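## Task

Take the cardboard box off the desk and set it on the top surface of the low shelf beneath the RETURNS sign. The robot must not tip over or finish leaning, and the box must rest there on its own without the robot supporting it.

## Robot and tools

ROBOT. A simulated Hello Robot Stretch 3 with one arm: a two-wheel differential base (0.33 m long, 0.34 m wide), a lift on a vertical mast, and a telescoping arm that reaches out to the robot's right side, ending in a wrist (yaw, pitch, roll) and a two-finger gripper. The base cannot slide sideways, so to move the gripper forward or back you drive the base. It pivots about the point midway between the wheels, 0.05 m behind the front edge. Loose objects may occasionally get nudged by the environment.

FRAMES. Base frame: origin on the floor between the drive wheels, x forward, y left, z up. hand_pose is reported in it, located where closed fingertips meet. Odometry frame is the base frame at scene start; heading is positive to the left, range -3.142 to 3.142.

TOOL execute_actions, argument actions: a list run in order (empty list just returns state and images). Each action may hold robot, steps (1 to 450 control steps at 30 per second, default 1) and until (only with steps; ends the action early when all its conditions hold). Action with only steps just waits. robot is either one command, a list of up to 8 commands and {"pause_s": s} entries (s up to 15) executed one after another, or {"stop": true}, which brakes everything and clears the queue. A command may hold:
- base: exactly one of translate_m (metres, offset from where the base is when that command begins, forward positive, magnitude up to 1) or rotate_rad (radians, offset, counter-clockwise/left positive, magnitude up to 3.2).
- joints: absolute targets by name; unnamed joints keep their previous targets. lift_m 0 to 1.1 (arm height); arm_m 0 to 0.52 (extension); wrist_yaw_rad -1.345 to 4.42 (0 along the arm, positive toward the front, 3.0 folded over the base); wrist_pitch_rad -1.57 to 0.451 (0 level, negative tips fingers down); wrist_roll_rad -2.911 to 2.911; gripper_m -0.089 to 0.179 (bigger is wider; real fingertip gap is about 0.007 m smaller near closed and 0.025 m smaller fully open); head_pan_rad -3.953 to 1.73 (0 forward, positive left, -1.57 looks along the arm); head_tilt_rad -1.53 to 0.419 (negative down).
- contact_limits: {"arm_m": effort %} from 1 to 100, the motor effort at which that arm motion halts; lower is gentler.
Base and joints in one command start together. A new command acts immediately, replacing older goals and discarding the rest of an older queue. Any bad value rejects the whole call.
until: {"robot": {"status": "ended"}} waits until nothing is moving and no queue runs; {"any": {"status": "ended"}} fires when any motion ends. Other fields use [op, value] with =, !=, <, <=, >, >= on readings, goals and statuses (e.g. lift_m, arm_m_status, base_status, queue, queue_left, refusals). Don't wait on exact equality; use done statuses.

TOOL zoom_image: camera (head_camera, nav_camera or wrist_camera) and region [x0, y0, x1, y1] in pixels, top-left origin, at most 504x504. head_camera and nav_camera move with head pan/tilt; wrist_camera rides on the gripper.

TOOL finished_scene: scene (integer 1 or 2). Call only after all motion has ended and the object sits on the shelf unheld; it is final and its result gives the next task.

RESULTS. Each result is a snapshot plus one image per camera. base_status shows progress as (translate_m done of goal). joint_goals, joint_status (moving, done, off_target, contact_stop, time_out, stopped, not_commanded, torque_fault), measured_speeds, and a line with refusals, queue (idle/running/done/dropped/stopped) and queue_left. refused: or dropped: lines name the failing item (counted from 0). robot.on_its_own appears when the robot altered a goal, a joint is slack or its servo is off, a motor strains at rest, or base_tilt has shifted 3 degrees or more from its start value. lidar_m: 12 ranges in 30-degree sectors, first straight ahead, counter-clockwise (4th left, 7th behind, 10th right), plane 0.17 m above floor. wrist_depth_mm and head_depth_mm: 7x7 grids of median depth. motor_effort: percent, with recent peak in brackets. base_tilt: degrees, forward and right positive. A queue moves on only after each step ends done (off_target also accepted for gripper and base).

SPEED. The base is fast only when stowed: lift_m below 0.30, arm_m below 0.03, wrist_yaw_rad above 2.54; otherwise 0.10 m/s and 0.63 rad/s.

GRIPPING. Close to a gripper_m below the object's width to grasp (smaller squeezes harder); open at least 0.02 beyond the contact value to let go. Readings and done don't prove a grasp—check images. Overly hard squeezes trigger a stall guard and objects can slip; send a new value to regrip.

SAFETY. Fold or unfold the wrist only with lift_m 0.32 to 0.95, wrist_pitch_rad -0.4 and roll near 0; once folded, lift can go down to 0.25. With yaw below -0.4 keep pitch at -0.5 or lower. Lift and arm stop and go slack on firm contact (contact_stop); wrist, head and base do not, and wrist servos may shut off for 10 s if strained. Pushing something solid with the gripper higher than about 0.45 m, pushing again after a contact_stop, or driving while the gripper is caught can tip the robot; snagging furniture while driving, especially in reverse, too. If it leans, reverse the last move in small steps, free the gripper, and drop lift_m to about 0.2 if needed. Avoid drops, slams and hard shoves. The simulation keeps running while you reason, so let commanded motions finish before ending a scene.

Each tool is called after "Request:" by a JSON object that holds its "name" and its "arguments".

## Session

Request:
{"name": "execute_actions", "arguments": {"actions": []}}

Scene clock: 0.00 s.
robot.base_odometry: x=+0.000 y=+0.000 heading=+0.000 (m, m, rad; robot's odometry frame)
robot.turned_by_wheels: +0.000 (rad since the last result)
robot.turned_by_imu: +0.000 (rad since the last result)
robot.base_tilt: forward=-1.5 right=+0.1 (deg)
robot.lidar_m: 0.64 0.64 0.71 1.61 1.61 1.07 0.71 0.86 0.77 1.86 1.43 0.78
robot.head_depth_mm: 691 696 703 713 717 722 729 / 662 669 675 682 689 694 701 / 637 643 649 657 661 668 674 / 615 621 624 628 644 652 656 / 595 600 602 608 616 618 623 / 574 577 582 588 592 597 602 / 556 559 563 567 572 577 581
robot.base_status: not_commanded
robot.joint_positions: lift_m=+0.577 arm_m=-0.001 wrist_yaw_rad=+3.033 wrist_pitch_rad=-0.446 wrist_roll_rad=-0.001 gripper_m=+0.037 head_pan_rad=+0.010 head_tilt_rad=+0.009
robot.joint_goals: lift_m=+0.577 arm_m=-0.001 wrist_yaw_rad=+3.033 wrist_pitch_rad=-0.446 wrist_roll_rad=-0.001 gripper_m=+0.037 head_pan_rad=+0.010 head_tilt_rad=+0.009
robot.joint_status: lift_m=not_commanded arm_m=not_commanded wrist_yaw_rad=not_commanded wrist_pitch_rad=not_commanded wrist_roll_rad=not_commanded gripper_m=not_commanded head_pan_rad=not_commanded head_tilt_rad=not_commanded
robot.measured_speeds: translate_m=+0.000 rotate_rad=+0.000 lift_m=+0.000 arm_m=+0.000 wrist_yaw_rad=+0.000 wrist_pitch_rad=+0.000 wrist_roll_rad=+0.000 head_pan_rad=+0.000 head_tilt_rad=+0.000
robot: refusals=0 queue=idle queue_left=0
robot.motor_effort: left_wheel=+0 right_wheel=+0 lift_m=+40 arm_m=+0 wrist_yaw_rad=+0 wrist_pitch_rad=+5 wrist_roll_rad=-1 gripper_m=+0 head_pan_rad=-1 head_tilt_rad=+1 (%)
robot.hand_pose: x=+0.0027 y=+0.0751 z=+0.5839 quat_wxyz=(+0.194, +0.696, +0.119, +0.681) (m; robot's base frame)
robot.wrist_depth_mm: - - - - - 687 543 / - - - - - 733 572 / - - - - - 777 594 / - - - - - 809 619 / - - - - - 871 655 / 933 916 - 853 - 797 671 / 783 784 - 759 709 708 685
pictures: head_camera (sideways: a quarter turn clockwise sets it upright), nav_camera (sideways: a quarter turn counterclockwise sets it upright), wrist_camera
camera_calibration (this result's frames):
head_camera: T_world_to_cam=[[-0.0391585, -0.0124753, -0.999155, 1.3197], [-0.00260852, 0.99992, -0.0123826, 0.0195593], [0.99923, 0.00212143, -0.0391879, 0.00516122], [0, 0, 0, 1]] pos_world=[0.0465714, -0.00310502, 1.31903]
nav_camera: T_world_to_cam=[[0.0160961, 0.0160703, 0.999741, -1.25786], [-0.016044, -0.999738, 0.0163285, 0.0339221], [0.999742, -0.0163027, -0.0158341, -0.0252531], [0, 0, 0, 1]] pos_world=[0.0460375, 0.0537157, 1.25658]
wrist_camera: T_world_to_cam=[[0.995038, -0.0774772, -0.0624179, 0.05041], [-0.0948335, -0.548851, -0.830523, 0.567227], [0.0300885, 0.832322, -0.553475, 0.425494], [0, 0, 0, 1]] pos_world=[-0.00917023, -0.0389189, 0.709742]
Images, in order (width x height): head_camera 896x504, nav_camera 672x504, wrist_camera 644x364.

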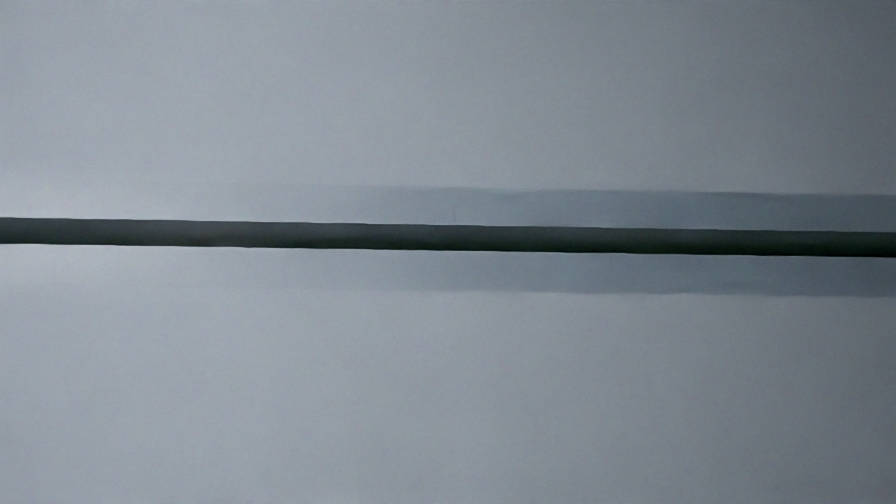

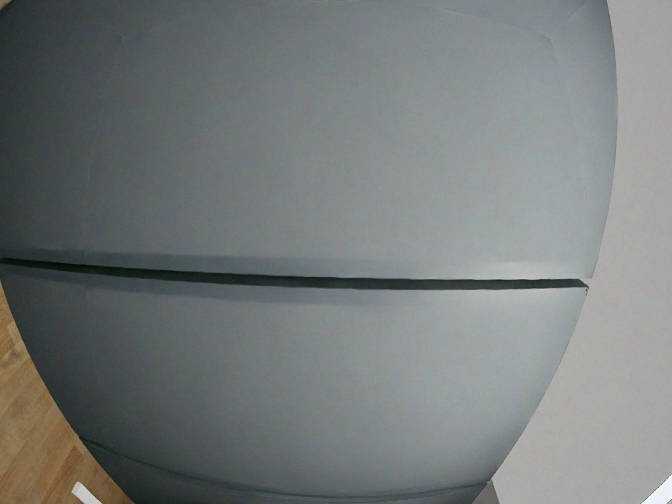

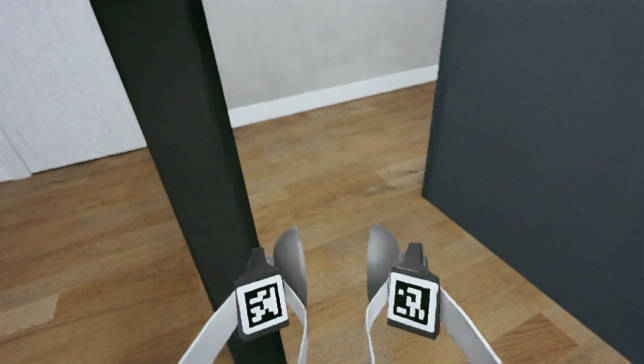

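Same layout, with the partition normal at about +0.35 rad.

Request:
{"name": "execute_actions", "arguments": {"actions": [{"robot":{"base":{"rotate_rad":-1.22},"joints":{"head_pan_rad":-1.6,"head_tilt_rad":-0.2,"lift_m":0.28}},"steps":450,"until":{"robot":{"status":"ended"}}}]}}

Request:
{"name": "execute_actions", "arguments": {"actions": [{"robot":{"joints":{"head_pan_rad":-0.1,"head_tilt_rad":-0.5}},"steps":450,"until":{"robot":{"status":"ended"}}}]}}

Scene clock: 5.77 s.
robot.base_odometry: x=+0.000 y=+0.000 heading=-1.220 (m, m, rad; robot's odometry frame)
robot.turned_by_wheels: -1.220 (rad since the last result)
robot.turned_by_imu: -1.219 (rad since the last result)
robot.base_tilt: forward=-1.6 right=+0.1 (deg)
robot.lidar_m: 1.44 0.90 0.66 0.64 0.66 0.92 1.61 1.07 0.71 0.84 0.77 1.57
robot.head_depth_mm: 958 995 1039 1083 1136 1168 919 / 954 991 1037 1083 1135 1158 910 / 952 985 1031 1075 1128 1157 910 / 946 990 1025 1074 1118 1155 912 / 949 981 1031 1073 1129 1150 909 / 941 981 1020 1071 1114 1145 907 / 941 980 1022 1064 1115 1154 903
robot.base_status: done (rotate_rad -1.2198 of -1.2200)
robot.joint_positions: lift_m=+0.280 arm_m=-0.001 wrist_yaw_rad=+3.033 wrist_pitch_rad=-0.447 wrist_roll_rad=-0.001 gripper_m=+0.037 head_pan_rad=-1.593 head_tilt_rad=-0.197
robot.joint_goals: lift_m=+0.280 arm_m=-0.001 wrist_yaw_rad=+3.033 wrist_pitch_rad=-0.447 wrist_roll_rad=-0.001 gripper_m=+0.037 head_pan_rad=-1.600 head_tilt_rad=-0.200
robot.joint_status: lift_m=done arm_m=not_commanded wrist_yaw_rad=not_commanded wrist_pitch_rad=not_commanded wrist_roll_rad=not_commanded gripper_m=not_commanded head_pan_rad=done head_tilt_rad=done
robot.measured_speeds: translate_m=+0.000 rotate_rad=+0.000 lift_m=+0.000 arm_m=+0.000 wrist_yaw_rad=+0.000 wrist_pitch_rad=+0.000 wrist_roll_rad=+0.000 head_pan_rad=+0.000 head_tilt_rad=+0.000
robot: refusals=0 queue=done queue_left=0
robot.motor_effort: left_wheel=+4(9) right_wheel=-3(6) lift_m=+34(39) arm_m=+0(0) wrist_yaw_rad=+0(0) wrist_pitch_rad=+5(6) wrist_roll_rad=+0(0) gripper_m=+1(0) head_pan_rad=-4(52) head_tilt_rad=-2(13) (%)
robot.hand_pose: x=+0.0026 y=+0.0750 z=+0.2864 quat_wxyz=(+0.194, +0.696, +0.119, +0.680) (m; robot's base frame)
robot.wrist_depth_mm: 587 - 619 628 639 652 671 / 637 653 673 686 697 723 738 / 699 712 723 753 765 775 790 / 748 750 751 733 711 683 668 / 639 622 - 597 594 564 550 / 527 525 - 521 - 477 466 / 462 - - - 415 415 407
pictures: head_camera (sideways: a quarter turn clockwise sets it upright), nav_camera (sideways: a quarter turn counterclockwise sets it upright), wrist_camera
camera_calibration (this result's frames):
head_camera: T_world_to_cam=[[-0.00666137, 0.243072, -0.969985, 1.28127], [0.999533, -0.0273141, -0.013709, 0.0151696], [-0.0298265, -0.969624, -0.242777, 0.276451], [0, 0, 0, 1]] pos_world=[0.00161805, -0.0429725, 1.31013]
nav_camera: T_world_to_cam=[[0.0109932, -0.220746, 0.975269, -1.22571], [-0.998769, 0.0447493, 0.0213869, 0.0333365], [-0.0483637, -0.974304, -0.219983, 0.246888], [0, 0, 0, 1]] pos_world=[0.0587103, -0.0315183, 1.24899]
wrist_camera: T_world_to_cam=[[0.995033, -0.0775238, -0.0624406, 0.0318563], [-0.0949005, -0.549466, -0.830109, 0.320058], [0.0300441, 0.831911, -0.554094, 0.261159], [0, 0, 0, 1]] pos_world=[-0.00917073, -0.0389302, 0.412378]
Images, in order (width x height): head_camera 896x504, nav_camera 672x504, wrist_camera 644x364.

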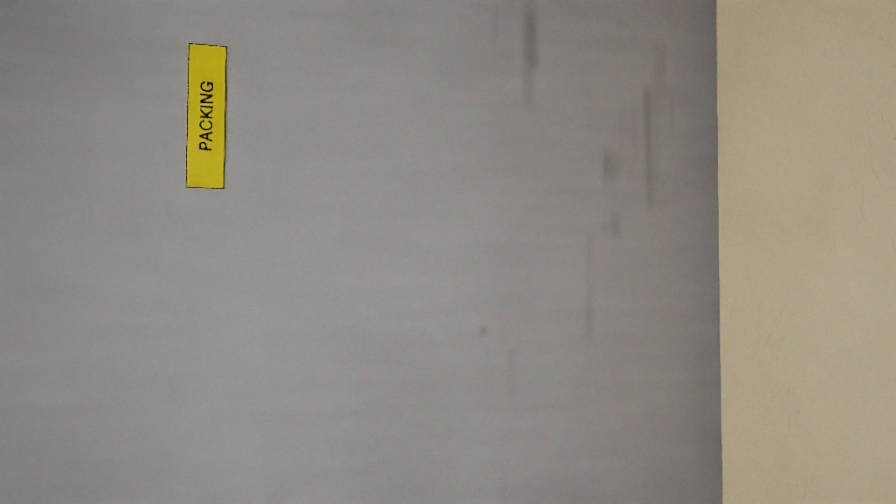

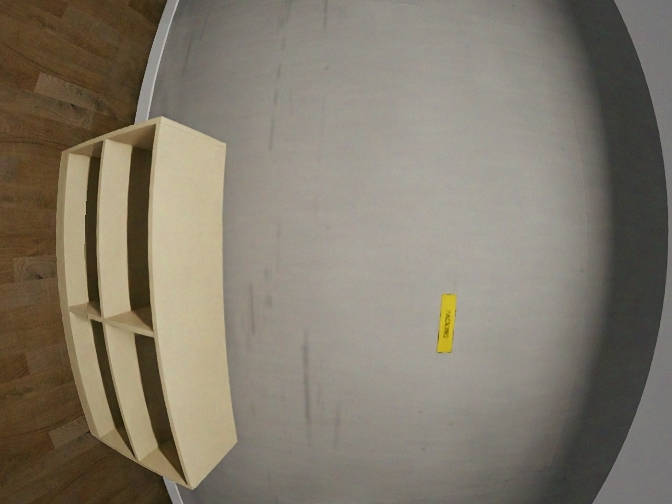

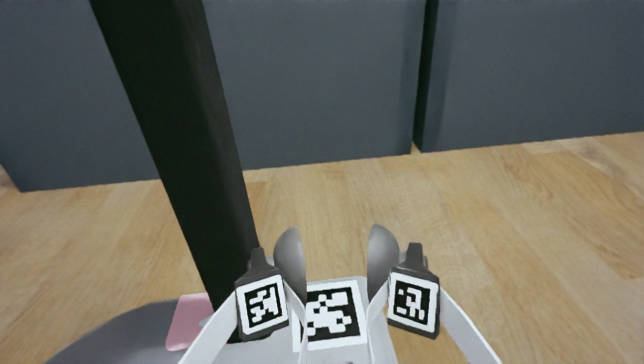

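Scene clock: 7.07 s.
robot.base_odometry: x=+0.000 y=+0.000 heading=-1.220 (m, m, rad; robot's odometry frame)
robot.turned_by_wheels: +0.000 (rad since the last result)
robot.turned_by_imu: +0.000 (rad since the last result)
robot.base_tilt: forward=-1.7 right=+0.2 (deg)
robot.lidar_m: 1.43 0.90 0.66 0.64 0.67 0.92 1.61 1.06 0.71 0.84 0.77 1.57
robot.head_depth_mm: 1876 1681 2202 2239 1918 1565 1313 / 1856 1670 2220 2360 1910 1564 1316 / 1840 1661 2190 2349 1893 1539 1326 / 1829 1635 2153 2321 1904 1544 1314 / 1803 1650 2078 1970 1843 1545 1316 / 1791 1609 2093 2174 1890 1556 1306 / 1774 1589 2065 2230 1860 1548 1310
robot.base_status: done (rotate_rad -1.2198 of -1.2200)
robot.joint_positions: lift_m=+0.280 arm_m=-0.001 wrist_yaw_rad=+3.033 wrist_pitch_rad=-0.447 wrist_roll_rad=-0.001 gripper_m=+0.037 head_pan_rad=-0.107 head_tilt_rad=-0.493
robot.joint_goals: lift_m=+0.280 arm_m=-0.001 wrist_yaw_rad=+3.033 wrist_pitch_rad=-0.447 wrist_roll_rad=-0.001 gripper_m=+0.037 head_pan_rad=-0.100 head_tilt_rad=-0.500
robot.joint_status: lift_m=done arm_m=not_commanded wrist_yaw_rad=not_commanded wrist_pitch_rad=not_commanded wrist_roll_rad=not_commanded gripper_m=not_commanded head_pan_rad=done head_tilt_rad=done
robot.measured_speeds: translate_m=+0.000 rotate_rad=+0.000 lift_m=+0.000 arm_m=+0.000 wrist_yaw_rad=+0.000 wrist_pitch_rad=+0.000 wrist_roll_rad=+0.000 head_pan_rad=+0.000 head_tilt_rad=+0.000
robot: refusals=0 queue=done queue_left=0
robot.motor_effort: left_wheel=+4(3) right_wheel=-3(3) lift_m=+34(34) arm_m=+0(0) wrist_yaw_rad=+0(0) wrist_pitch_rad=+6(5) wrist_roll_rad=+0(1) gripper_m=+0(1) head_pan_rad=+4(52) head_tilt_rad=-3(17) (%)
robot.hand_pose: x=+0.0026 y=+0.0750 z=+0.2864 quat_wxyz=(+0.194, +0.696, +0.119, +0.680) (m; robot's base frame)
robot.wrist_depth_mm: 588 - 616 626 647 657 671 / 641 649 667 681 702 712 735 / 696 707 731 753 771 782 787 / 762 744 770 732 713 692 657 / 646 629 - 603 590 563 546 / 534 523 - 526 - 479 463 / 462 - - - 412 417 403
pictures: head_camera (sideways: a quarter turn clockwise sets it upright), nav_camera (sideways: a quarter turn counterclockwise sets it upright), wrist_camera
camera_calibration (this result's frames):
head_camera: T_world_to_cam=[[-0.513565, 0.0431471, -0.856965, 1.13686], [0.107863, 0.994059, -0.0145906, 0.0217511], [0.851244, -0.0999277, -0.515168, 0.625552], [0, 0, 0, 1]] pos_world=[0.0490095, -0.00816424, 1.29683]
nav_camera: T_world_to_cam=[[0.494189, -0.0372051, 0.868558, -1.08937], [-0.122189, -0.992139, 0.0270239, 0.0206599], [0.860725, -0.119483, -0.49485, 0.599051], [0, 0, 0, 1]] pos_world=[0.0252614, 0.0515438, 1.24206]
wrist_camera: T_world_to_cam=[[0.995033, -0.077524, -0.0624406, 0.0318563], [-0.0949006, -0.549466, -0.830109, 0.320058], [0.0300443, 0.831911, -0.554094, 0.261159], [0, 0, 0, 1]] pos_world=[-0.0091707, -0.0389302, 0.412378]
Images, in order (width x height): head_camera 896x504, nav_camera 672x504, wrist_camera 644x364.

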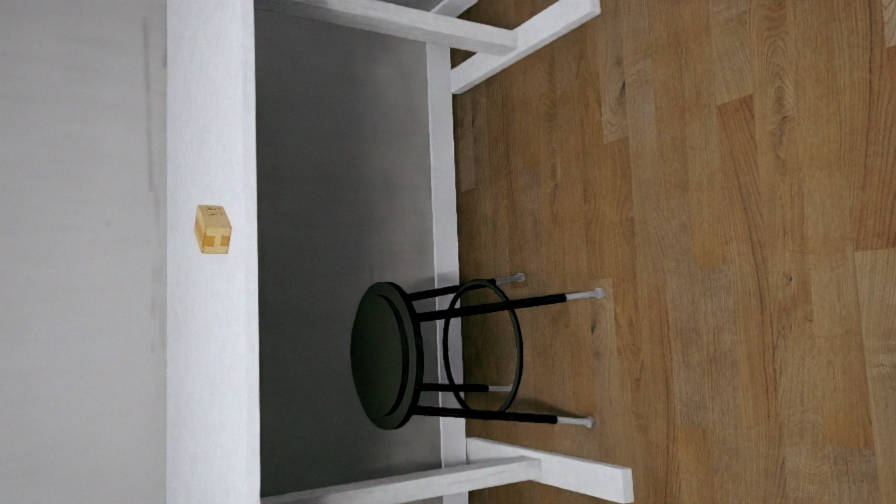

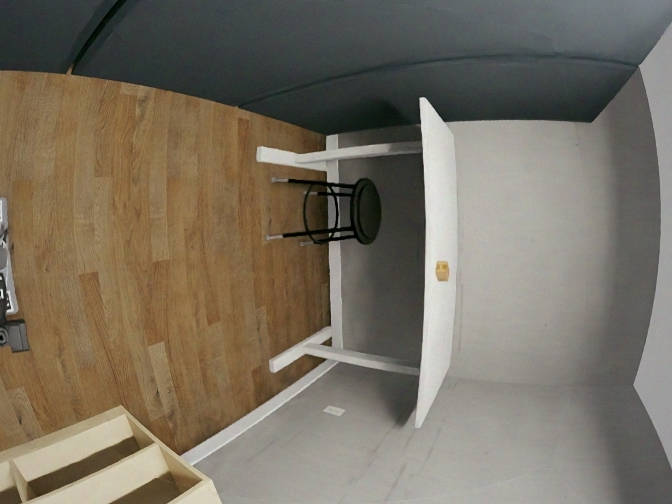

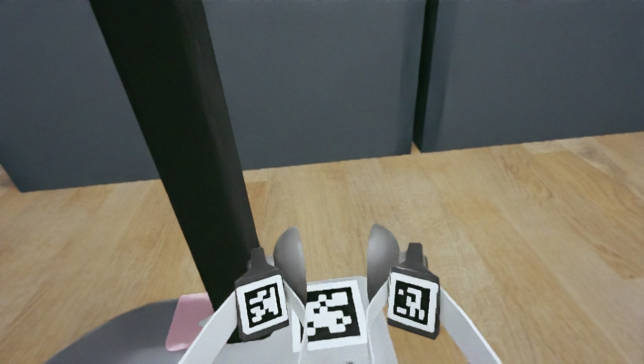

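Request:
{"name": "execute_actions", "arguments": {"actions": [{"robot":[{"base":{"translate_m":0.92},"joints":{"head_pan_rad":-1.57}},{"base":{"rotate_rad":1.27},"joints":{"lift_m":0.7}},{"joints":{"wrist_yaw_rad":0,"gripper_m":0.175,"lift_m":1.07}},{"joints":{"arm_m":0.15}}],"steps":450,"until":{"robot":{"status":"ended"}}},{"steps":450,"until":{"robot":{"status":"ended"}}}]}}

Scene clock: 43.33 s.
robot.base_odometry: x=+0.316 y=-0.864 heading=+0.050 (m, m, rad; robot's odometry frame)
robot.turned_by_wheels: +1.270 (rad since the last result)
robot.turned_by_imu: +1.267 (rad since the last result)
robot.base_tilt: forward=-1.8 right=+0.3 (deg)
robot.lidar_m: 0.63 0.63 0.71 1.20 1.86 0.86 1.00 1.10 1.13 0.52 0.62 0.74
robot.head_depth_mm: - - - 648 1748 1561 1318 / 1099 - - 643 575 1559 1310 / 1085 - - 594 571 1555 1317 / 1074 1143 952 613 549 1554 1303 / 1042 1133 995 663 530 958 1275 / 1015 1098 940 662 511 882 1214 / 994 1072 931 661 510 857 794
robot.base_status: done (rotate_rad +1.2698 of +1.2700)
robot.joint_positions: lift_m=+1.070 arm_m=+0.150 wrist_yaw_rad=+0.001 wrist_pitch_rad=-0.447 wrist_roll_rad=-0.001 gripper_m=+0.175 head_pan_rad=-1.563 head_tilt_rad=-0.495
robot.joint_goals: lift_m=+1.070 arm_m=+0.150 wrist_yaw_rad=+0.000 wrist_pitch_rad=-0.447 wrist_roll_rad=-0.001 gripper_m=+0.175 head_pan_rad=-1.570 head_tilt_rad=-0.500
robot.joint_status: lift_m=done arm_m=done wrist_yaw_rad=done wrist_pitch_rad=not_commanded wrist_roll_rad=not_commanded gripper_m=done head_pan_rad=done head_tilt_rad=done
robot.measured_speeds: translate_m=+0.000 rotate_rad=+0.000 lift_m=+0.000 arm_m=+0.000 wrist_yaw_rad=+0.000 wrist_pitch_rad=+0.000 wrist_roll_rad=+0.000 head_pan_rad=+0.000 head_tilt_rad=+0.000
robot: refusals=0 queue=done queue_left=0
robot.motor_effort: left_wheel=-3(13) right_wheel=+4(10) lift_m=+45(45) arm_m=+5(3) wrist_yaw_rad=-1(2) wrist_pitch_rad=+6(5) wrist_roll_rad=-1(0) gripper_m=+0(96) head_pan_rad=-4(49) head_tilt_rad=-1(2) (%)
robot.hand_pose: x=-0.0213 y=-0.5152 z=+1.0760 quat_wxyz=(+0.690, +0.157, -0.689, -0.157) (m; robot's base frame)
robot.wrist_depth_mm: 659 706 740 796 855 935 882 / 712 748 791 820 778 722 701 / 651 618 593 573 554 530 512 / 487 469 456 438 427 414 402 / 385 378 368 360 291 344 335 / 322 318 306 290 251 290 290 / 284 264 265 253 244 250 -
pictures: head_camera (sideways: a quarter turn clockwise sets it upright), nav_camera (sideways: a quarter turn counterclockwise sets it upright), wrist_camera
camera_calibration (this result's frames):
head_camera: T_world_to_cam=[[-0.0160326, 0.516128, -0.856362, 1.13304], [0.99987, 0.00684868, -0.0145916, 0.0163111], [-0.00166618, -0.856484, -0.51617, 0.63206], [0, 0, 0, 1]] pos_world=[0.00290976, -0.0435567, 1.29678]
nav_camera: T_world_to_cam=[[0.0197137, -0.496212, 0.867978, -1.08572], [-0.999605, 0.00758888, 0.0270418, 0.0259889], [-0.0200054, -0.868168, -0.495866, 0.605745], [0, 0, 0, 1]] pos_world=[0.0595004, -0.0130548, 1.24205]
wrist_camera: T_world_to_cam=[[-0.997547, -0.0316158, -0.0624603, 0.0404546], [0.0342993, 0.557064, -0.829761, 1.22137], [0.061028, -0.829868, -0.554613, 0.335349], [0, 0, 0, 1]] pos_world=[-0.0220025, -0.400807, 1.20196]
Images, in order (width x height): head_camera 896x504, nav_camera 672x504, wrist_camera 644x364.

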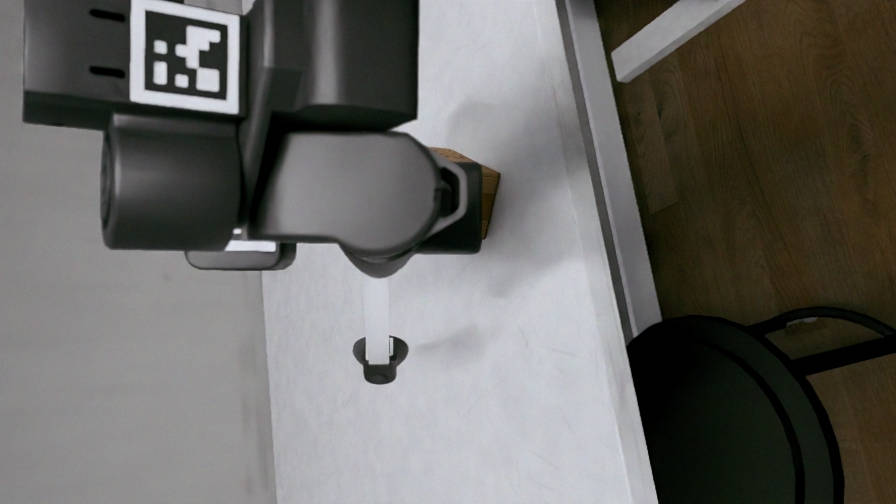

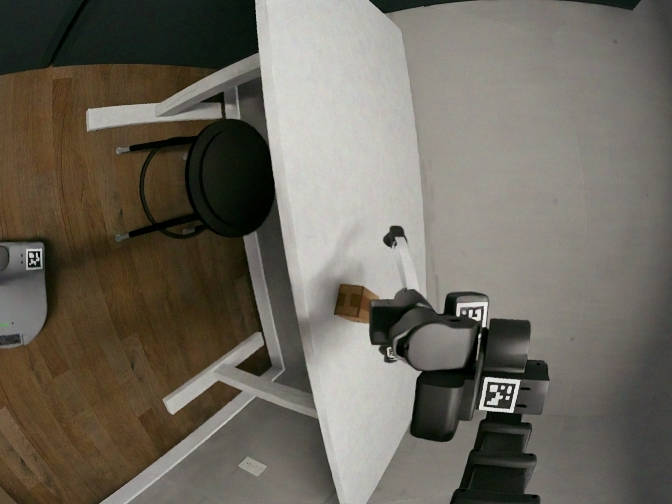

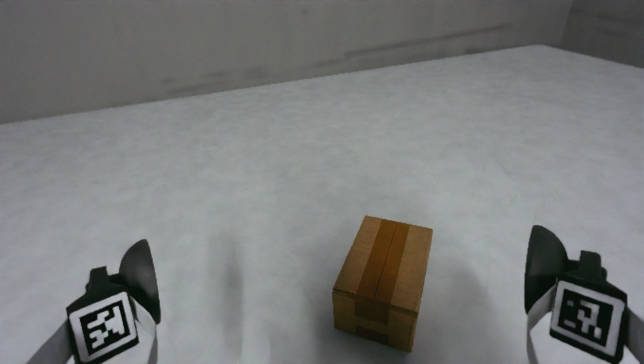

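Request:
{"name": "execute_actions", "arguments": {"actions": [{"robot":[{"base":{"translate_m":0.023},"joints":{"wrist_yaw_rad":-0.25,"arm_m":0.225}},{"joints":{"lift_m":0.985}},{"joints":{"gripper_m":0.0}},{"joints":{"lift_m":1.04}}],"steps":450,"until":{"robot":{"status":"ended"}}}]}}

Scene clock: 53.60 s.
robot.base_odometry: x=+0.339 y=-0.863 heading=+0.050 (m, m, rad; robot's odometry frame)
robot.turned_by_wheels: +0.000 (rad since the last result)
robot.turned_by_imu: -0.001 (rad since the last result)
robot.base_tilt: forward=-1.8 right=+0.2 (deg)
robot.lidar_m: 0.60 0.60 0.69 1.16 1.87 0.88 1.02 1.12 1.14 0.52 0.61 0.71
robot.head_depth_mm: 1161 - 963 672 1705 1571 1318 / 1112 - - 646 575 1571 1318 / 1090 - - 617 551 1567 1318 / 1068 1141 1010 640 531 1549 1314 / 1035 1121 944 663 528 910 1225 / 1010 1098 941 661 510 887 1228 / 983 1065 932 659 508 856 800
robot.base_status: done (translate_m +0.0230 of +0.0230)
robot.joint_positions: lift_m=+1.040 arm_m=+0.225 wrist_yaw_rad=-0.249 wrist_pitch_rad=-0.455 wrist_roll_rad=-0.001 gripper_m=+0.005 head_pan_rad=-1.563 head_tilt_rad=-0.495
robot.joint_goals: lift_m=+1.040 arm_m=+0.225 wrist_yaw_rad=-0.250 wrist_pitch_rad=-0.455 wrist_roll_rad=-0.001 gripper_m=+0.004 head_pan_rad=-1.570 head_tilt_rad=-0.500
robot.joint_status: lift_m=done arm_m=done wrist_yaw_rad=done wrist_pitch_rad=not_commanded wrist_roll_rad=not_commanded gripper_m=done head_pan_rad=done head_tilt_rad=done
robot.measured_speeds: translate_m=+0.000 rotate_rad=+0.000 lift_m=+0.000 arm_m=+0.000 wrist_yaw_rad=+0.000 wrist_pitch_rad=+0.000 wrist_roll_rad=+0.000 head_pan_rad=+0.000 head_tilt_rad=+0.000
robot: refusals=0 queue=done queue_left=0
robot.motor_effort: left_wheel=-3(6) right_wheel=+3(8) lift_m=+46(48) arm_m=+5(6) wrist_yaw_rad=-1(5) wrist_pitch_rad=+9(9) wrist_roll_rad=+0(0) gripper_m=-28(100) head_pan_rad=-4(4) head_tilt_rad=-2(2) (%)
robot.hand_pose: x=-0.0757 y=-0.5824 z=+1.0442 quat_wxyz=(+0.664, +0.073, -0.703, -0.244) (m; robot's base frame)
robot.wrist_depth_mm: 572 630 711 806 923 898 753 / 598 662 709 699 649 622 594 / 558 529 505 485 473 451 439 / 411 403 391 378 367 359 348 / 334 325 322 161 169 296 288 / 278 272 264 135 133 251 245 / 238 236 224 129 129 215 215
pictures: head_camera (sideways: a quarter turn clockwise sets it upright), nav_camera (sideways: a quarter turn counterclockwise sets it upright), wrist_camera
camera_calibration (this result's frames):
head_camera: T_world_to_cam=[[-0.0160326, 0.516128, -0.856362, 1.13304], [0.99987, 0.0068488, -0.0145916, 0.0163111], [-0.00166608, -0.856484, -0.51617, 0.632059], [0, 0, 0, 1]] pos_world=[0.00290977, -0.0435567, 1.29678]
nav_camera: T_world_to_cam=[[0.0197138, -0.496211, 0.867978, -1.08572], [-0.999605, 0.00758877, 0.0270418, 0.0259889], [-0.0200053, -0.868169, -0.495866, 0.605745], [0, 0, 0, 1]] pos_world=[0.0595004, -0.0130548, 1.24205]
wrist_camera: T_world_to_cam=[[-0.974202, 0.216792, -0.0627032, 0.128815], [0.172761, 0.537637, -0.825288, 1.22874], [-0.145204, -0.81483, -0.56122, 0.265383], [0, 0, 0, 1]] pos_world=[-0.0482521, -0.472303, 1.17108]
Images, in order (width x height): head_camera 896x504, nav_camera 672x504, wrist_camera 644x364.

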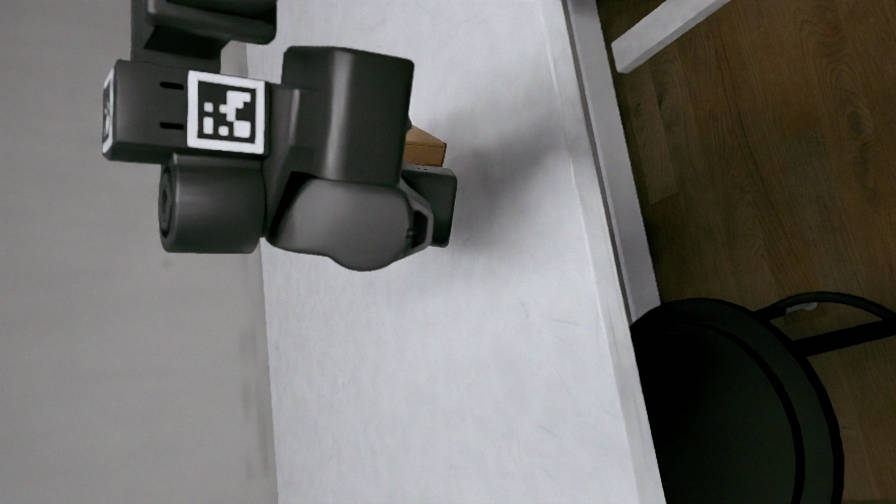

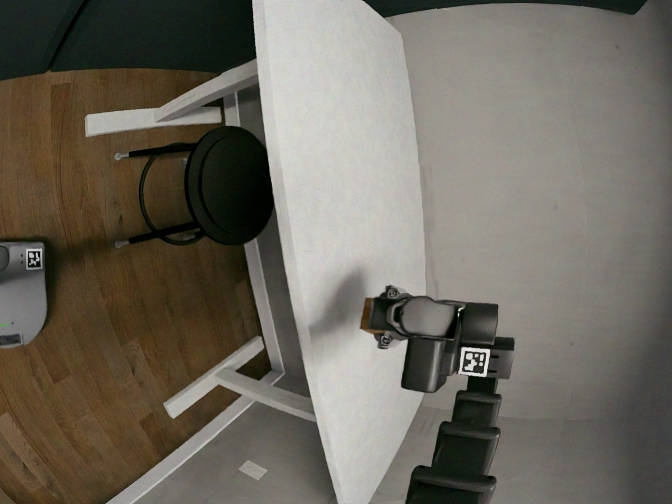

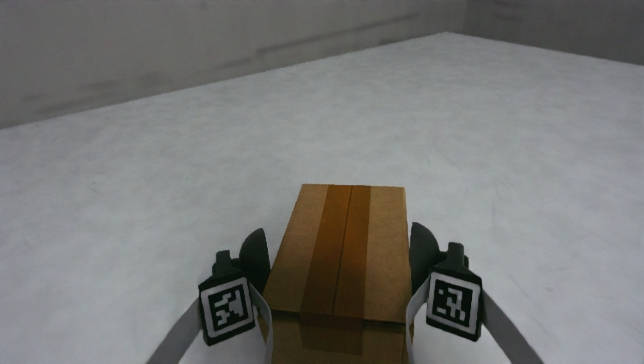

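Request:
{"name": "execute_actions", "arguments": {"actions": [{"robot":[{"base":{"rotate_rad":1.76},"joints":{"arm_m":0,"wrist_yaw_rad":1.5,"wrist_pitch_rad":-0.44,"head_pan_rad":-0.3,"head_tilt_rad":-0.4}},{"base":{"translate_m":0.5},"joints":{"lift_m":0.28,"wrist_yaw_rad":2.7}},{"base":{"translate_m":1}},{"base":{"translate_m":0.54}},{"base":{"rotate_rad":-1.47}}],"steps":450,"until":{"robot":{"status":"ended"}}},{"steps":450,"until":{"robot":{"status":"ended"}}}]}}

Scene clock: 77.50 s.
robot.base_odometry: x=-0.144 y=+1.119 heading=+0.340 (m, m, rad; robot's odometry frame)
robot.turned_by_wheels: +0.290 (rad since the last result)
robot.turned_by_imu: +0.294 (rad since the last result)
robot.base_tilt: forward=-1.6 right=+0.1 (deg)
robot.lidar_m: 2.03 0.76 0.56 0.52 0.53 0.74 1.03 0.97 1.72 1.52 0.58 0.60
robot.head_depth_mm: 635 655 680 701 732 761 793 / 742 775 808 843 883 930 979 / 3155 3400 3443 2758 1963 1214 1263 / 3033 3245 3492 2884 2129 1680 1395 / 3002 3178 3283 2904 2105 1679 1393 / 2885 3100 3211 2844 2110 1669 1391 / 2816 2986 3205 2850 2110 1664 1372
robot.base_status: done (rotate_rad -1.4698 of -1.4700)
robot.joint_positions: lift_m=+0.280 arm_m=+0.000 wrist_yaw_rad=+2.699 wrist_pitch_rad=-0.464 wrist_roll_rad=-0.001 gripper_m=+0.018 head_pan_rad=-0.307 head_tilt_rad=-0.407
robot.joint_goals: lift_m=+0.280 arm_m=+0.000 wrist_yaw_rad=+2.700 wrist_pitch_rad=-0.440 wrist_roll_rad=-0.001 gripper_m=+0.017 head_pan_rad=-0.300 head_tilt_rad=-0.400
robot.joint_status: lift_m=done arm_m=done wrist_yaw_rad=done wrist_pitch_rad=done wrist_roll_rad=not_commanded gripper_m=done head_pan_rad=done head_tilt_rad=done
robot.measured_speeds: translate_m=+0.000 rotate_rad=+0.000 lift_m=+0.000 arm_m=+0.000 wrist_yaw_rad=+0.000 wrist_pitch_rad=+0.000 wrist_roll_rad=+0.000 head_pan_rad=+0.000 head_tilt_rad=+0.000
robot: refusals=0 queue=done queue_left=0
robot.on_its_own: gripper_m is held at +0.017, not at your +0.000, by its stall guard, which is not easing now
robot.motor_effort: left_wheel=+3(13) right_wheel=-3(10) lift_m=+35(46) arm_m=-5(6) wrist_yaw_rad=+1(1) wrist_pitch_rad=+9(9) wrist_roll_rad=-1(0) gripper_m=-23(29) head_pan_rad=+5(50) head_tilt_rad=+2(10) (%)
robot.hand_pose: x=+0.0724 y=+0.0520 z=+0.2827 quat_wxyz=(+0.310, +0.707, +0.008, +0.636) (m; robot's base frame)
robot.wrist_depth_mm: 435 482 535 597 673 774 925 / 448 514 577 653 749 846 983 / 484 555 621 706 786 832 812 / 523 589 669 707 690 657 642 / - 588 596 160 169 545 546 / - 512 496 135 133 471 459 / 451 - - 129 129 402 403
pictures: head_camera (sideways: a quarter turn clockwise sets it upright), nav_camera (sideways: a quarter turn counterclockwise sets it upright), wrist_camera
camera_calibration (this result's frames):
head_camera: T_world_to_cam=[[-0.422816, 0.121336, -0.898056, 1.1899], [0.304073, 0.952539, -0.0144639, 0.0203908], [0.853678, -0.27919, -0.439643, 0.527266], [0, 0, 0, 1]] pos_world=[0.0467937, -0.0165938, 1.3007]
nav_camera: T_world_to_cam=[[0.404124, -0.111391, 0.907897, -1.14013], [-0.318702, -0.947509, 0.02561, 0.0236964], [0.857387, -0.299698, -0.418411, 0.499607], [0, 0, 0, 1]] pos_world=[0.0399506, 0.0451833, 1.24356]
wrist_camera: T_world_to_cam=[[0.913973, -0.400865, -0.0629407, -0.0167029], [-0.276024, -0.500498, -0.820556, 0.318796], [0.29743, 0.767339, -0.56809, 0.264047], [0, 0, 0, 1]] pos_world=[0.0247258, -0.0497522, 0.410541]
Images, in order (width x height): head_camera 896x504, nav_camera 672x504, wrist_camera 644x364.

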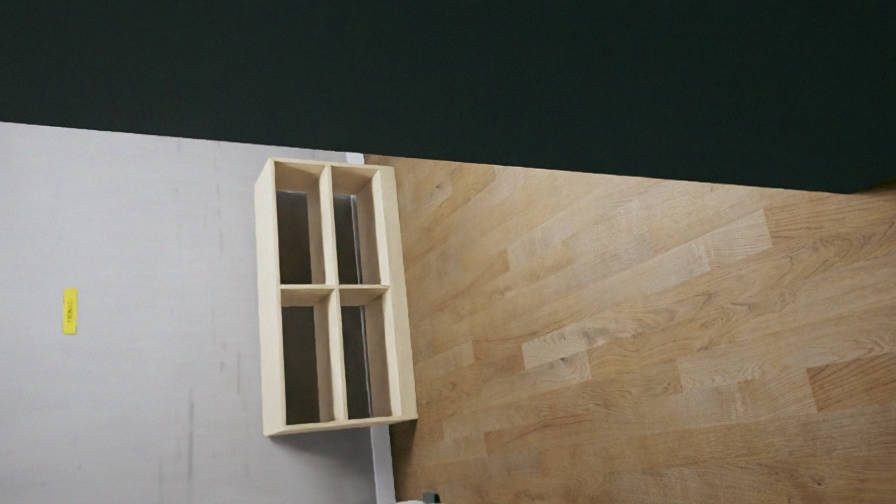

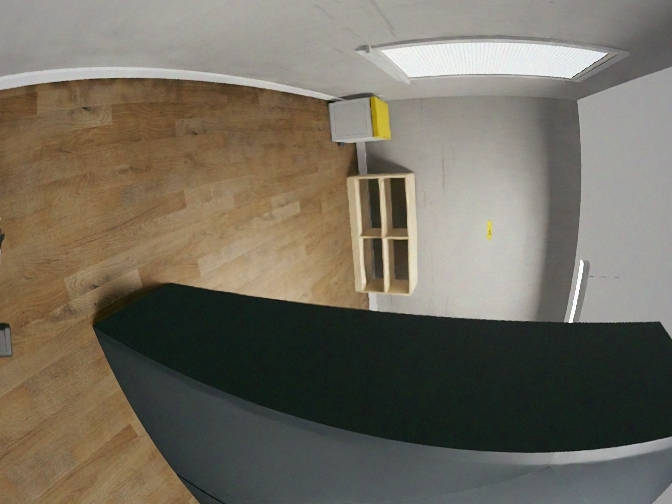

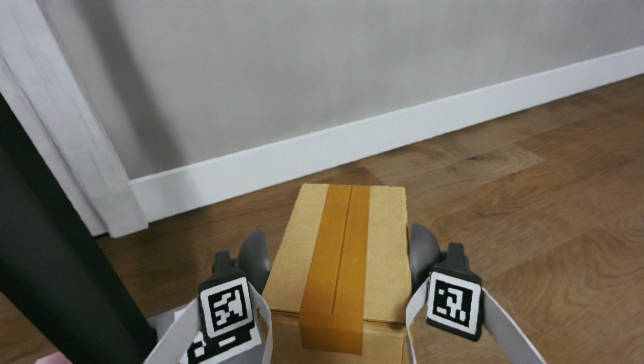

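Looks like TOOLS; check the other shelf.

Request:
{"name": "execute_actions", "arguments": {"actions": [{"robot":[{"base":{"translate_m":1},"joints":{"head_pan_rad":0}},{"base":{"translate_m":0.35}},{"base":{"rotate_rad":-1.4}}],"steps":450,"until":{"robot":{"status":"ended"}}}]}}

Scene clock: 89.50 s.
robot.base_odometry: x=+1.129 y=+1.569 heading=-1.060 (m, m, rad; robot's odometry frame)
robot.turned_by_wheels: -1.400 (rad since the last result)
robot.turned_by_imu: -1.395 (rad since the last result)
robot.base_tilt: forward=-1.7 right=+0.1 (deg)
robot.lidar_m: 2.90 2.21 1.72 1.23 0.64 0.53 0.53 0.59 0.94 1.00 0.65 1.39
robot.head_depth_mm: 2643 2874 3020 2928 2128 1692 1409 / 2723 2896 3089 2931 2133 1686 1400 / 2737 2936 3062 2875 2115 1680 1391 / 2761 2957 3101 2910 2113 1678 1393 / 2803 3015 3146 2861 2113 1682 1379 / 2837 3088 3123 2916 2095 1674 1387 / 2907 3092 3398 2798 2090 1664 1386
robot.base_status: done (rotate_rad -1.3999 of -1.4000)
robot.joint_positions: lift_m=+0.280 arm_m=+0.000 wrist_yaw_rad=+2.699 wrist_pitch_rad=-0.464 wrist_roll_rad=-0.001 gripper_m=+0.018 head_pan_rad=-0.007 head_tilt_rad=-0.407
robot.joint_goals: lift_m=+0.280 arm_m=+0.000 wrist_yaw_rad=+2.700 wrist_pitch_rad=-0.440 wrist_roll_rad=-0.001 gripper_m=+0.017 head_pan_rad=+0.000 head_tilt_rad=-0.400
robot.joint_status: lift_m=done arm_m=done wrist_yaw_rad=done wrist_pitch_rad=done wrist_roll_rad=not_commanded gripper_m=done head_pan_rad=done head_tilt_rad=done
robot.measured_speeds: translate_m=+0.000 rotate_rad=+0.000 lift_m=+0.000 arm_m=+0.000 wrist_yaw_rad=+0.000 wrist_pitch_rad=+0.000 wrist_roll_rad=+0.000 head_pan_rad=+0.000 head_tilt_rad=+0.000
robot: refusals=0 queue=done queue_left=0
robot.on_its_own: gripper_m is held at +0.017, not at your +0.000, by its stall guard, which is not easing now
robot.motor_effort: left_wheel=+3(13) right_wheel=-2(8) lift_m=+35(35) arm_m=-5(5) wrist_yaw_rad=+1(1) wrist_pitch_rad=+9(9) wrist_roll_rad=+0(0) gripper_m=-23(23) head_pan_rad=+4(32) head_tilt_rad=+2(2) (%)
robot.hand_pose: x=+0.0723 y=+0.0520 z=+0.2827 quat_wxyz=(+0.310, +0.707, +0.008, +0.636) (m; robot's base frame)
robot.wrist_depth_mm: - - - - - - - / 999 - - - - - - / 927 981 942 907 870 847 819 / 802 755 733 703 690 666 643 / - 616 601 160 169 548 544 / - 509 498 136 134 467 456 / 446 - - 129 129 407 400
pictures: head_camera (sideways: a quarter turn clockwise sets it upright), nav_camera (sideways: a quarter turn counterclockwise sets it upright), wrist_camera
camera_calibration (this result's frames):
head_camera: T_world_to_cam=[[-0.439584, -0.0090197, -0.898156, 1.19014], [0.00903592, 0.999855, -0.0144634, 0.02219], [0.898156, -0.0144736, -0.439439, 0.526729], [0, 0, 0, 1]] pos_world=[0.0498802, -0.00382841, 1.30071]
nav_camera: T_world_to_cam=[[0.418786, 0.012998, 0.907992, -1.14035], [-0.0244998, -0.999372, 0.025606, 0.021907], [0.907755, -0.032969, -0.418204, 0.49903], [0, 0, 0, 1]] pos_world=[0.0251013, 0.0531681, 1.24356]
wrist_camera: T_world_to_cam=[[0.913992, -0.400819, -0.0629465, -0.0166946], [-0.276024, -0.500564, -0.820516, 0.318768], [0.297369, 0.76732, -0.568147, 0.264069], [0, 0, 0, 1]] pos_world=[0.0247204, -0.049753, 0.410534]
Images, in order (width x height): head_camera 896x504, nav_camera 672x504, wrist_camera 644x364.

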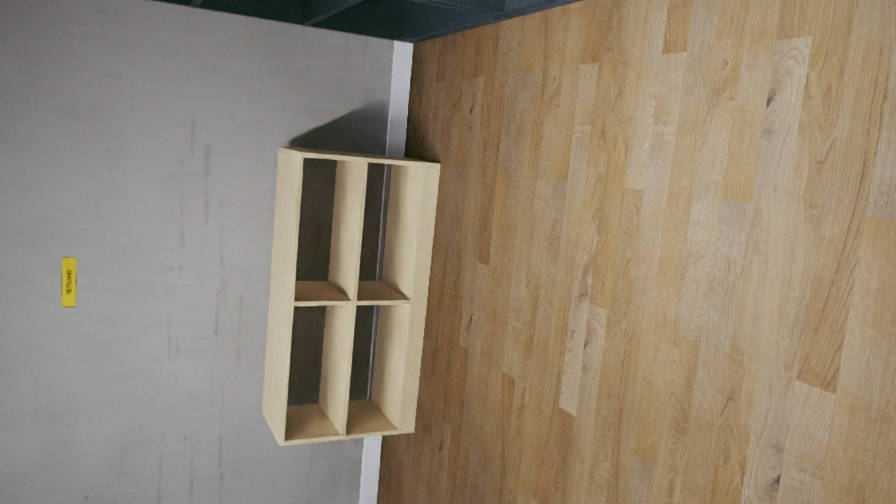

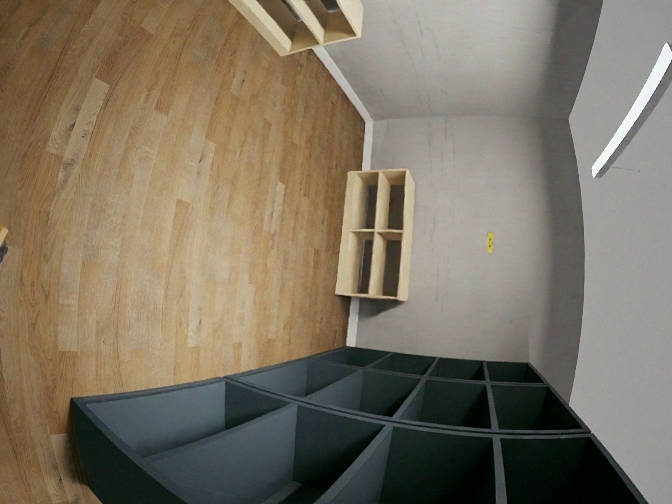

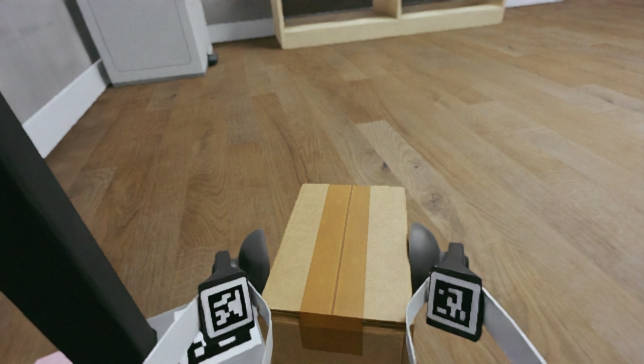

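Request:
{"name": "execute_actions", "arguments": {"actions": [{"robot":[{"base":{"translate_m":1},"joints":{"head_pan_rad":-1.57,"head_tilt_rad":-0.8}},{"base":{"translate_m":1}},{"base":{"translate_m":0.24}},{"base":{"rotate_rad":1.42},"joints":{"lift_m":0.73}},{"joints":{"wrist_yaw_rad":0,"arm_m":0.31}}],"steps":450,"until":{"robot":{"status":"ended"}}},{"steps":450,"until":{"robot":{"status":"ended"}}}]}}

Scene clock: 111.80 s.
robot.base_odometry: x=+2.224 y=-0.385 heading=+0.360 (m, m, rad; robot's odometry frame)
robot.turned_by_wheels: +1.420 (rad since the last result)
robot.turned_by_imu: +1.418 (rad since the last result)
robot.base_tilt: forward=-1.7 right=+0.1 (deg)
robot.lidar_m: 1.67 1.44 2.31 2.71 1.23 1.19 0.90 1.36 0.71 0.80 0.68 1.06
robot.head_depth_mm: 928 1058 1082 948 1092 - - / 931 1062 1106 - 1299 1273 1163 / 936 1063 1154 1176 1149 1278 1153 / 935 1074 1159 1168 1140 1278 1153 / 941 1075 1069 963 1291 1286 1150 / 940 1074 1062 959 1212 1282 1147 / 945 1078 1056 955 1282 1286 1147
robot.base_status: done (rotate_rad +1.4199 of +1.4200)
robot.joint_positions: lift_m=+0.730 arm_m=+0.310 wrist_yaw_rad=+0.001 wrist_pitch_rad=-0.464 wrist_roll_rad=-0.001 gripper_m=+0.018 head_pan_rad=-1.563 head_tilt_rad=-0.790
robot.joint_goals: lift_m=+0.730 arm_m=+0.310 wrist_yaw_rad=+0.000 wrist_pitch_rad=-0.440 wrist_roll_rad=-0.001 gripper_m=+0.017 head_pan_rad=-1.570 head_tilt_rad=-0.800
robot.joint_status: lift_m=done arm_m=done wrist_yaw_rad=done wrist_pitch_rad=done wrist_roll_rad=not_commanded gripper_m=done head_pan_rad=done head_tilt_rad=done
robot.measured_speeds: translate_m=+0.000 rotate_rad=+0.000 lift_m=+0.000 arm_m=+0.000 wrist_yaw_rad=+0.000 wrist_pitch_rad=+0.000 wrist_roll_rad=+0.000 head_pan_rad=+0.000 head_tilt_rad=+0.000
robot: refusals=0 queue=done queue_left=0
robot.on_its_own: gripper_m is held at +0.017, not at your +0.000, by its stall guard, which is not easing now
robot.motor_effort: left_wheel=-3(13) right_wheel=+4(11) lift_m=+46(47) arm_m=+5(5) wrist_yaw_rad=-2(4) wrist_pitch_rad=+9(9) wrist_roll_rad=+0(0) gripper_m=-24(23) head_pan_rad=-3(52) head_tilt_rad=-4(20) (%)
robot.hand_pose: x=-0.0213 y=-0.6730 z=+0.7322 quat_wxyz=(+0.689, +0.163, -0.687, -0.163) (m; robot's base frame)
robot.wrist_depth_mm: 463 461 450 446 443 441 432 / 507 501 501 486 480 480 469 / 566 547 531 527 523 522 507 / 465 452 434 424 412 400 389 / 376 368 358 160 168 330 324 / 312 307 297 135 133 282 277 / 268 266 252 129 129 243 241
pictures: head_camera (sideways: a quarter turn clockwise sets it upright), nav_camera (sideways: a quarter turn counterclockwise sets it upright), wrist_camera
camera_calibration (this result's frames):
head_camera: T_world_to_cam=[[-0.0175978, 0.743391, -0.668626, 0.888344], [0.99984, 0.0108971, -0.0141996, 0.0157953], [-0.00326981, -0.668768, -0.743464, 0.927736], [0, 0, 0, 1]] pos_world=[0.00287365, -0.0401187, 1.28393]
nav_camera: T_world_to_cam=[[0.0213154, -0.727727, 0.685536, -0.847908], [-0.99954, -0.000716913, 0.0303177, 0.0217347], [-0.0215716, -0.685867, -0.727407, 0.906959], [0, 0, 0, 1]] pos_world=[0.0593627, 0.00502256, 1.24034]
wrist_camera: T_world_to_cam=[[-0.997543, -0.0307259, -0.0629631, 0.0149986], [0.0341885, 0.570943, -0.820278, 1.02642], [0.0611521, -0.820415, -0.568489, 0.0303326], [0, 0, 0, 1]] pos_world=[-0.021985, -0.560683, 0.860141]
Images, in order (width x height): head_camera 896x504, nav_camera 672x504, wrist_camera 644x364.

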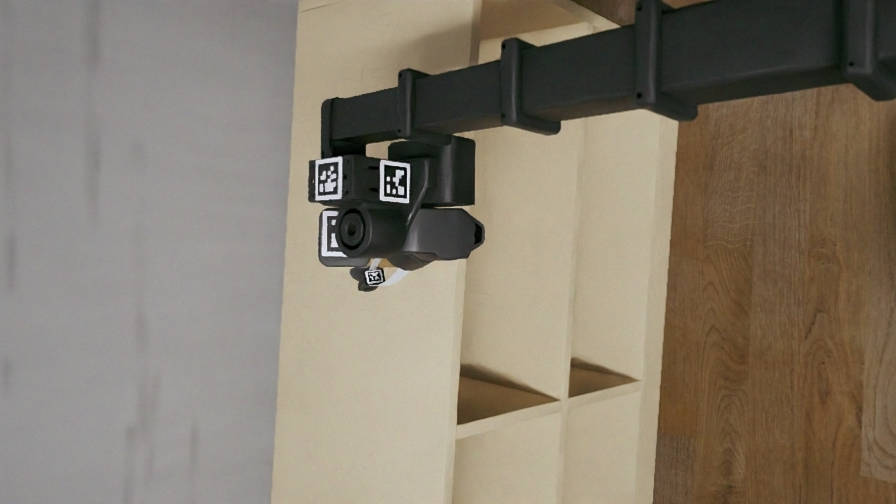

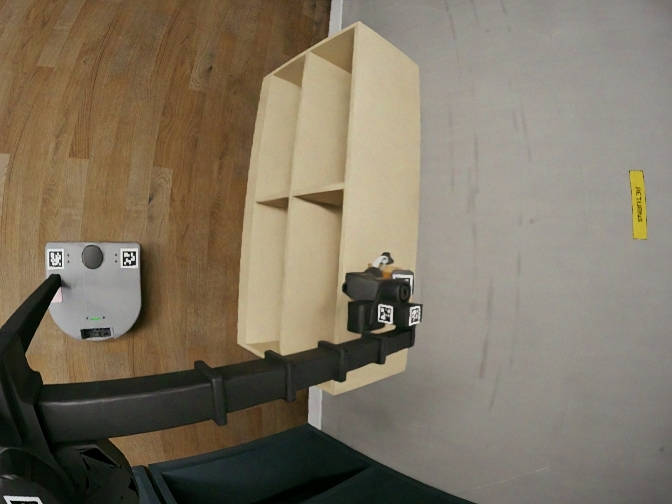

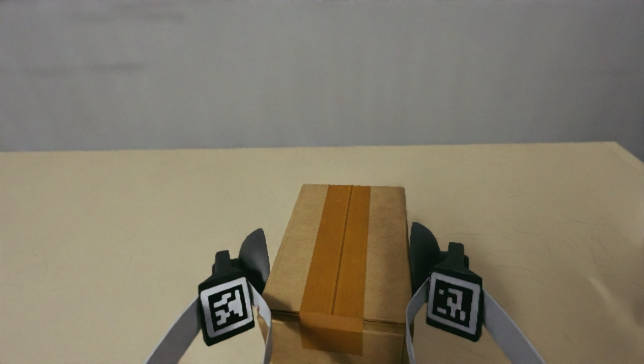

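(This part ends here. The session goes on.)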